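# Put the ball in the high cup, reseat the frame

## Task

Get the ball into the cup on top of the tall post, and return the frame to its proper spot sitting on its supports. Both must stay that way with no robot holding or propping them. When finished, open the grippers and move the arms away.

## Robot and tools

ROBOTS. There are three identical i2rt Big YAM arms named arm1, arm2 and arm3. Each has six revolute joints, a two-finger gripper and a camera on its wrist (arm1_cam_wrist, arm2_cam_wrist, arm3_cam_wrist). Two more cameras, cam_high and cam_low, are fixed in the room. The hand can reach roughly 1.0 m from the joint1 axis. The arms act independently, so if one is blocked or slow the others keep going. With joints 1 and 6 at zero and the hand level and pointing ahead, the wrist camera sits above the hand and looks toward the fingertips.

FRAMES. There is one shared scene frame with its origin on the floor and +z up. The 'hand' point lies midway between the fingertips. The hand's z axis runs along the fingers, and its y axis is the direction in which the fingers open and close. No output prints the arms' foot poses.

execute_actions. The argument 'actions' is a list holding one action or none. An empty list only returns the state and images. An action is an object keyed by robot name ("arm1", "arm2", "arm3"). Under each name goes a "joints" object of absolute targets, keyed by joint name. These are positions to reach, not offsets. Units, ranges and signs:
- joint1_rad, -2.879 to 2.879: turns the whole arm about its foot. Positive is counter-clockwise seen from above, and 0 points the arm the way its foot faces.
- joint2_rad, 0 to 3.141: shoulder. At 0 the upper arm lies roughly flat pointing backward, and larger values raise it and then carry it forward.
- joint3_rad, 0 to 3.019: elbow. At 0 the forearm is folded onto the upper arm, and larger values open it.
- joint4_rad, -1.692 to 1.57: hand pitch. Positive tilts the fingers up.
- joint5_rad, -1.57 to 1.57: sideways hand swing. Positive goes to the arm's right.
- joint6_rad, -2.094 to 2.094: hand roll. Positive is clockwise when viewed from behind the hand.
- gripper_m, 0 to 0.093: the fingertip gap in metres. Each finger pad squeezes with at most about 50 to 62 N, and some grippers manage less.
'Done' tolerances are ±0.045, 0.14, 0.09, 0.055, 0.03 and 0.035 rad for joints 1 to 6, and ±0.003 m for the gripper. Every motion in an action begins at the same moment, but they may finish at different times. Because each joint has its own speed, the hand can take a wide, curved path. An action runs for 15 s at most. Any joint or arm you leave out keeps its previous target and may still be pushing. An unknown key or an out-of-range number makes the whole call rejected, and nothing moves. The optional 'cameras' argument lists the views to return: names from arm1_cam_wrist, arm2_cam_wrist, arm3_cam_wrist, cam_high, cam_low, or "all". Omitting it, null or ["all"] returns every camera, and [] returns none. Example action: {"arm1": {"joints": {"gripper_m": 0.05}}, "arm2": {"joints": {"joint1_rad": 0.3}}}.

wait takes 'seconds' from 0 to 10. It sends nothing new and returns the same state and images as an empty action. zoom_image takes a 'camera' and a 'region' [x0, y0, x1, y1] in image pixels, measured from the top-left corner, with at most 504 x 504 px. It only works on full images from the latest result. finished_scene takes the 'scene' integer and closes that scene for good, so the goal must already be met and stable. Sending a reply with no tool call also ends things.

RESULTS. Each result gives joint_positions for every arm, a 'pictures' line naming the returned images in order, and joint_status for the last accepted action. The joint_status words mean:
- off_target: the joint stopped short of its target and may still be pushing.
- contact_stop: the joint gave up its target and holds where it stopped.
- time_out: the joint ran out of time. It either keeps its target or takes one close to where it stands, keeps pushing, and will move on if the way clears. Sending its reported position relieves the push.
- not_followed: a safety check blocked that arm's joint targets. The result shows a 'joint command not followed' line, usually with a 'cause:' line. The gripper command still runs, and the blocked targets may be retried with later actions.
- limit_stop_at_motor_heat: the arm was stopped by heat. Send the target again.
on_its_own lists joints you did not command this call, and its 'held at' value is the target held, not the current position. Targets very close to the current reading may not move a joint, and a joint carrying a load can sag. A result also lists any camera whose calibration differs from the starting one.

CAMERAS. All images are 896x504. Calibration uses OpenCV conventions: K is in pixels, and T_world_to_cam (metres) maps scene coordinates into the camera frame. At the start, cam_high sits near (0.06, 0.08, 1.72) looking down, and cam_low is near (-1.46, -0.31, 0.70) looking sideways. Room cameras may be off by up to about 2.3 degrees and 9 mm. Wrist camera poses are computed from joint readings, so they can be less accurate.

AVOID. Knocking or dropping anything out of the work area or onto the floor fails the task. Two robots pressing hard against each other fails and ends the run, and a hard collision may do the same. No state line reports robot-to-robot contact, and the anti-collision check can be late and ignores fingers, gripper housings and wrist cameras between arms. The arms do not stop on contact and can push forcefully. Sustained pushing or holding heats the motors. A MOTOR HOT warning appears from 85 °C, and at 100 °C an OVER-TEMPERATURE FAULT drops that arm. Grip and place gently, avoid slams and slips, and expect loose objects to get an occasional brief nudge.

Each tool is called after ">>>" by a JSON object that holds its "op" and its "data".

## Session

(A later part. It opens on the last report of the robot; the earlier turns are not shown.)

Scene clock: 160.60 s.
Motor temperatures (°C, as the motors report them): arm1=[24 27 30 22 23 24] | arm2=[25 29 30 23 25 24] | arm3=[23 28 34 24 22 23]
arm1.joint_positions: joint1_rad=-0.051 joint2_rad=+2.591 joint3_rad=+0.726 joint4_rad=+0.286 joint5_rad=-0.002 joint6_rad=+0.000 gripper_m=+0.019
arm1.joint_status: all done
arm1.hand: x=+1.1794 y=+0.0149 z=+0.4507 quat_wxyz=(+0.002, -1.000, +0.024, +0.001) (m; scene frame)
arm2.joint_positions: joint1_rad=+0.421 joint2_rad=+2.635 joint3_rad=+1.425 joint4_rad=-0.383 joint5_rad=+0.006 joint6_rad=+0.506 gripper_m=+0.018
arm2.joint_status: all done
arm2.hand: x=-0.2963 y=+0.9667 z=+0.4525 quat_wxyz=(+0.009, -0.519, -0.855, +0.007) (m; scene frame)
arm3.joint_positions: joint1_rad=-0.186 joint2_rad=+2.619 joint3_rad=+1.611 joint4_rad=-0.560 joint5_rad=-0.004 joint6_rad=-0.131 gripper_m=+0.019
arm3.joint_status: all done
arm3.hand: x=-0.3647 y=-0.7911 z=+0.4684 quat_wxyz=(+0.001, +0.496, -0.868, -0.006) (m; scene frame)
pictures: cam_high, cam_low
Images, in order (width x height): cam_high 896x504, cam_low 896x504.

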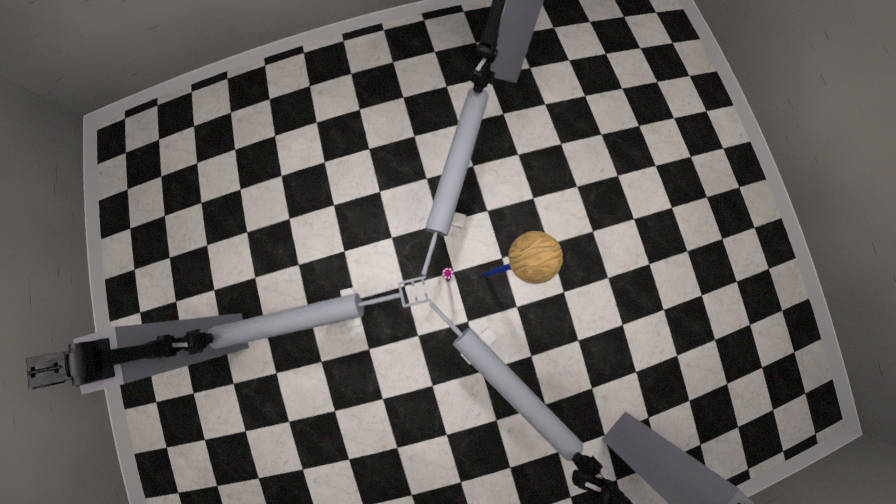

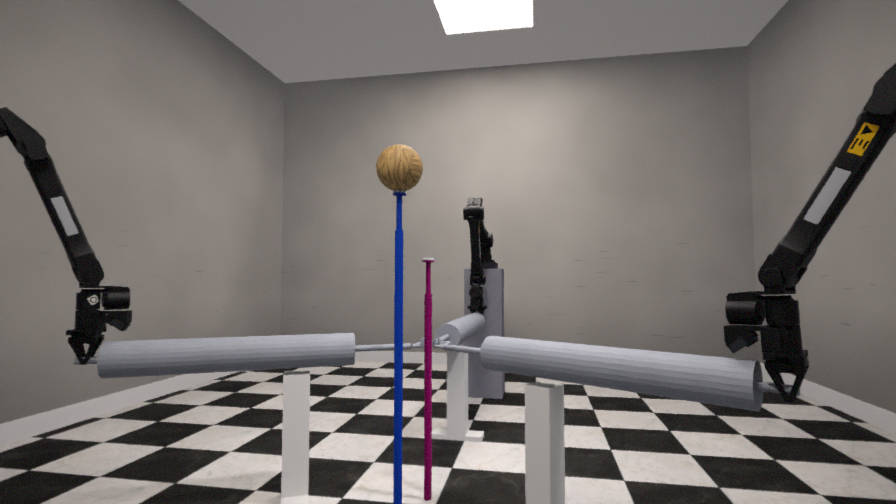

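>>> {"op": "execute_actions", "data": {"actions": [{"arm1":{"joints":{"joint1_rad":-0.03,"joint2_rad":2.61,"joint3_rad":0.745,"joint4_rad":0.36}},"arm2":{"joints":{"joint2_rad":2.645,"joint3_rad":1.50,"joint4_rad":-0.355}},"arm3":{"joints":{"joint1_rad":-0.22,"joint2_rad":2.645,"joint3_rad":1.69,"joint4_rad":-0.54,"joint6_rad":-0.16}}}], "cameras": []}}

>>> {"op": "execute_actions", "data": {"actions": [{"arm1":{"joints":{"gripper_m":0.06}},"arm2":{"joints":{"gripper_m":0.06}},"arm3":{"joints":{"gripper_m":0.06}}}], "cameras": ["cam_low","cam_high"]}}

>>> {"op": "execute_actions", "data": {"actions": [{"arm1":{"joints":{"joint2_rad":2.45,"joint3_rad":0.62,"joint4_rad":0.24}},"arm2":{"joints":{"joint2_rad":2.53,"joint3_rad":1.33,"joint4_rad":-0.42}},"arm3":{"joints":{"joint2_rad":2.53,"joint3_rad":1.5,"joint4_rad":-0.6}}}], "cameras": []}}

>>> {"op": "execute_actions", "data": {"actions": [{"arm1":{"joints":{"joint2_rad":1.9,"joint3_rad":0.5,"joint4_rad":-0.3}},"arm2":{"joints":{"joint2_rad":2.0,"joint3_rad":1.0,"joint4_rad":-0.65}},"arm3":{"joints":{"joint2_rad":2.0,"joint3_rad":1.1,"joint4_rad":-0.75}}}], "cameras": ["cam_low","cam_high"]}}

Scene clock: 169.23 s.
Motor temperatures (°C, as the motors report them): arm1=[24 27 29 22 23 24] | arm2=[25 29 29 23 25 24] | arm3=[23 28 33 24 22 23]
arm1.joint_positions: joint1_rad=-0.042 joint2_rad=+2.628 joint3_rad=+0.727 joint4_rad=+0.321 joint5_rad=-0.002 joint6_rad=+0.003 gripper_m=+0.019
arm1.joint_status: all done
arm1.hand: x=+1.1876 y=+0.0123 z=+0.4416 quat_wxyz=(+0.002, -1.000, +0.021, +0.001) (m; scene frame)
arm2.joint_positions: joint1_rad=+0.421 joint2_rad=+2.659 joint3_rad=+1.455 joint4_rad=-0.379 joint5_rad=+0.004 joint6_rad=+0.506 gripper_m=+0.018
arm2.joint_status: all done
arm2.hand: x=-0.2895 y=+0.9626 z=+0.4449 quat_wxyz=(+0.003, -0.519, -0.855, +0.006) (m; scene frame)
arm3.joint_positions: joint1_rad=-0.202 joint2_rad=+2.651 joint3_rad=+1.639 joint4_rad=-0.557 joint5_rad=-0.001 joint6_rad=-0.145 gripper_m=+0.019
arm3.joint_status: all done
arm3.hand: x=-0.3555 y=-0.7949 z=+0.4561 quat_wxyz=(+0.001, +0.495, -0.869, -0.004) (m; scene frame)
pictures: none
No camera images: the call's "cameras" was empty. Leave "cameras" out to get every camera's image.

Scene clock: 169.97 s.
Motor temperatures (°C, as the motors report them): arm1=[24 27 29 22 23 24] | arm2=[25 29 29 23 25 24] | arm3=[23 28 33 24 22 23]
arm1.joint_positions: joint1_rad=-0.041 joint2_rad=+2.626 joint3_rad=+0.741 joint4_rad=+0.344 joint5_rad=-0.002 joint6_rad=+0.003 gripper_m=+0.060
arm1.joint_status: all done
arm1.hand: x=+1.1725 y=+0.0127 z=+0.4406 quat_wxyz=(+0.002, -1.000, +0.020, +0.020) (m; scene frame)
arm2.joint_positions: joint1_rad=+0.421 joint2_rad=+2.650 joint3_rad=+1.476 joint4_rad=-0.370 joint5_rad=+0.002 joint6_rad=+0.507 gripper_m=+0.060
arm2.joint_status: all done
arm2.hand: x=-0.2733 y=+0.9523 z=+0.4526 quat_wxyz=(-0.016, -0.519, -0.855, +0.006) (m; scene frame)
arm3.joint_positions: joint1_rad=-0.204 joint2_rad=+2.651 joint3_rad=+1.663 joint4_rad=-0.551 joint5_rad=-0.001 joint6_rad=-0.146 gripper_m=+0.060
arm3.joint_status: all done
arm3.hand: x=-0.3450 y=-0.7838 z=+0.4612 quat_wxyz=(-0.013, +0.495, -0.869, -0.010) (m; scene frame)
pictures: cam_high, cam_low
Images, in order (width x height): cam_high 896x504, cam_low 896x504.

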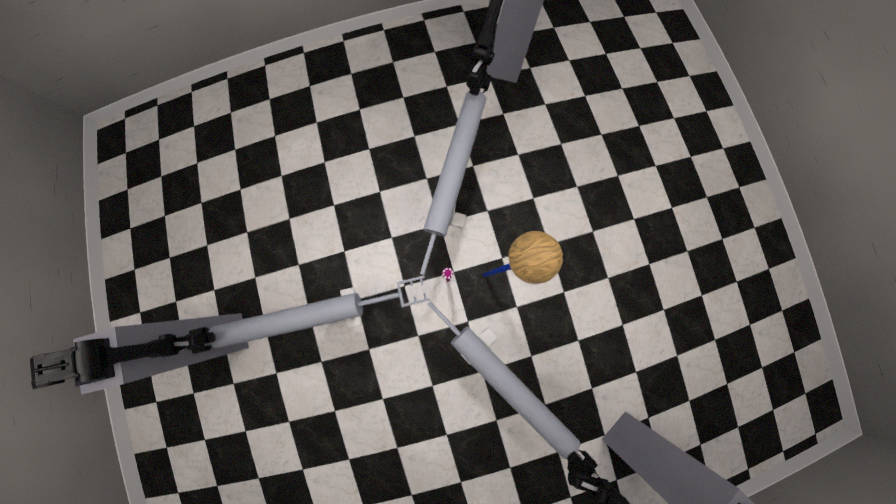

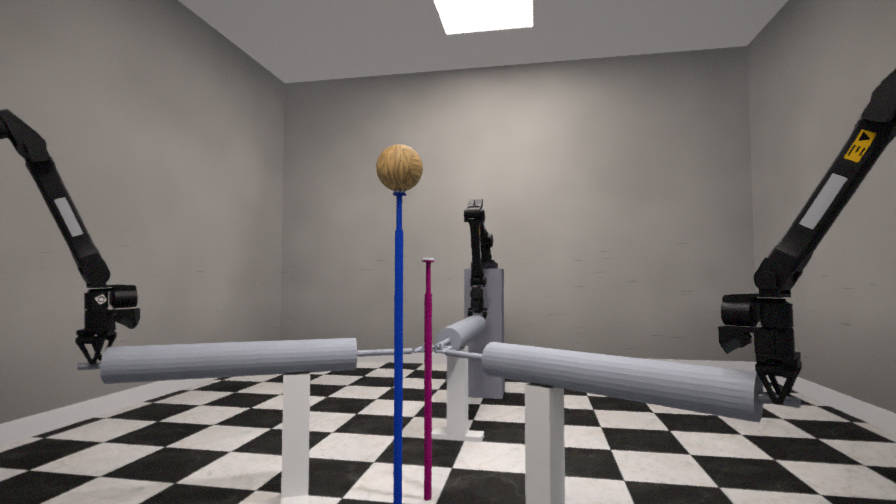

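Scene clock: 170.97 s.
Motor temperatures (°C, as the motors report them): arm1=[24 27 29 22 23 24] | arm2=[25 29 29 23 25 24] | arm3=[23 28 32 24 22 23]
arm1.joint_positions: joint1_rad=-0.041 joint2_rad=+2.451 joint3_rad=+0.626 joint4_rad=+0.255 joint5_rad=-0.002 joint6_rad=+0.003 gripper_m=+0.060
arm1.joint_status: all done
arm1.hand: x=+1.1859 y=+0.0119 z=+0.4952 quat_wxyz=(+0.002, -1.000, +0.020, +0.006) (m; scene frame)
arm2.joint_positions: joint1_rad=+0.421 joint2_rad=+2.517 joint3_rad=+1.338 joint4_rad=-0.406 joint5_rad=+0.002 joint6_rad=+0.507 gripper_m=+0.060
arm2.joint_status: all done
arm2.hand: x=-0.2990 y=+0.9697 z=+0.4990 quat_wxyz=(+0.004, -0.519, -0.855, +0.005) (m; scene frame)
arm3.joint_positions: joint1_rad=-0.204 joint2_rad=+2.545 joint3_rad=+1.507 joint4_rad=-0.590 joint5_rad=-0.001 joint6_rad=-0.146 gripper_m=+0.060
arm3.joint_status: all done
arm3.hand: x=-0.3778 y=-0.8247 z=+0.4897 quat_wxyz=(+0.028, +0.495, -0.869, +0.006) (m; scene frame)
pictures: none
No camera images: the call's "cameras" was empty. Leave "cameras" out to get every camera's image.

Scene clock: 172.37 s.
Motor temperatures (°C, as the motors report them): arm1=[24 27 29 22 23 24] | arm2=[25 29 29 23 25 24] | arm3=[23 28 32 24 22 23]
arm1.joint_positions: joint1_rad=-0.041 joint2_rad=+1.900 joint3_rad=+0.500 joint4_rad=-0.285 joint5_rad=-0.002 joint6_rad=+0.003 gripper_m=+0.060
arm1.joint_status: all done
arm1.hand: x=+1.2033 y=+0.0103 z=+0.6375 quat_wxyz=(+0.001, -0.998, +0.021, -0.052) (m; scene frame)
arm2.joint_positions: joint1_rad=+0.421 joint2_rad=+1.985 joint3_rad=+1.011 joint4_rad=-0.639 joint5_rad=+0.002 joint6_rad=+0.507 gripper_m=+0.060
arm2.joint_status: all done
arm2.hand: x=-0.3581 y=+1.0108 z=+0.6887 quat_wxyz=(+0.018, -0.519, -0.854, +0.005) (m; scene frame)
arm3.joint_positions: joint1_rad=-0.204 joint2_rad=+1.984 joint3_rad=+1.107 joint4_rad=-0.743 joint5_rad=-0.001 joint6_rad=-0.146 gripper_m=+0.060
arm3.joint_status: all done
arm3.hand: x=-0.4303 y=-0.8917 z=+0.6876 quat_wxyz=(+0.024, +0.495, -0.869, +0.005) (m; scene frame)
pictures: cam_high, cam_low
Images, in order (width x height): cam_high 896x504, cam_low 896x504.

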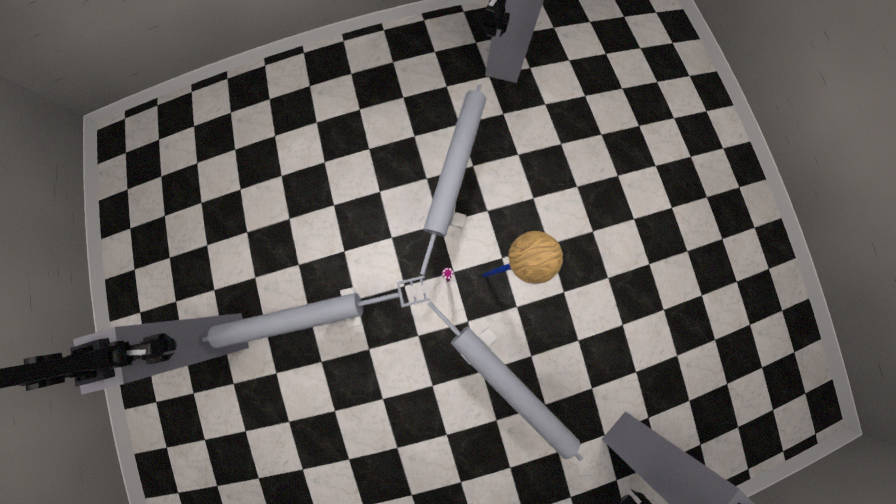

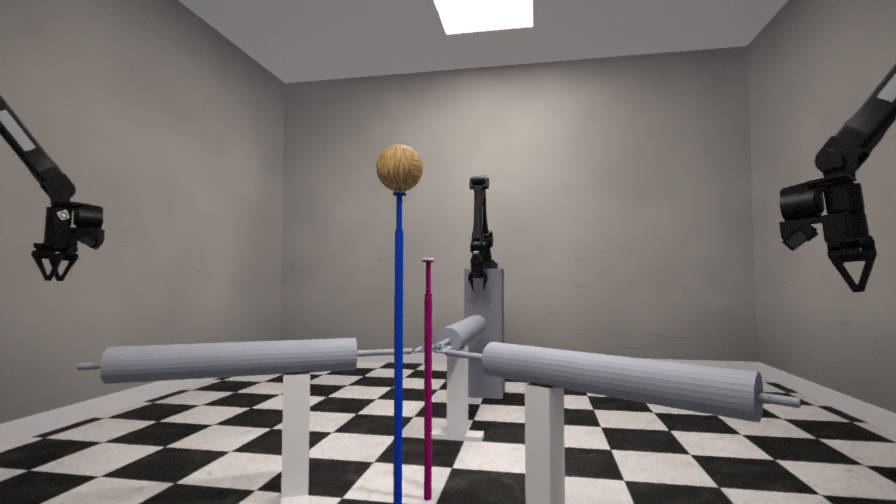

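>>> {"op": "finished_scene", "data": {"scene": 2}}

The scene is finished: the task was done.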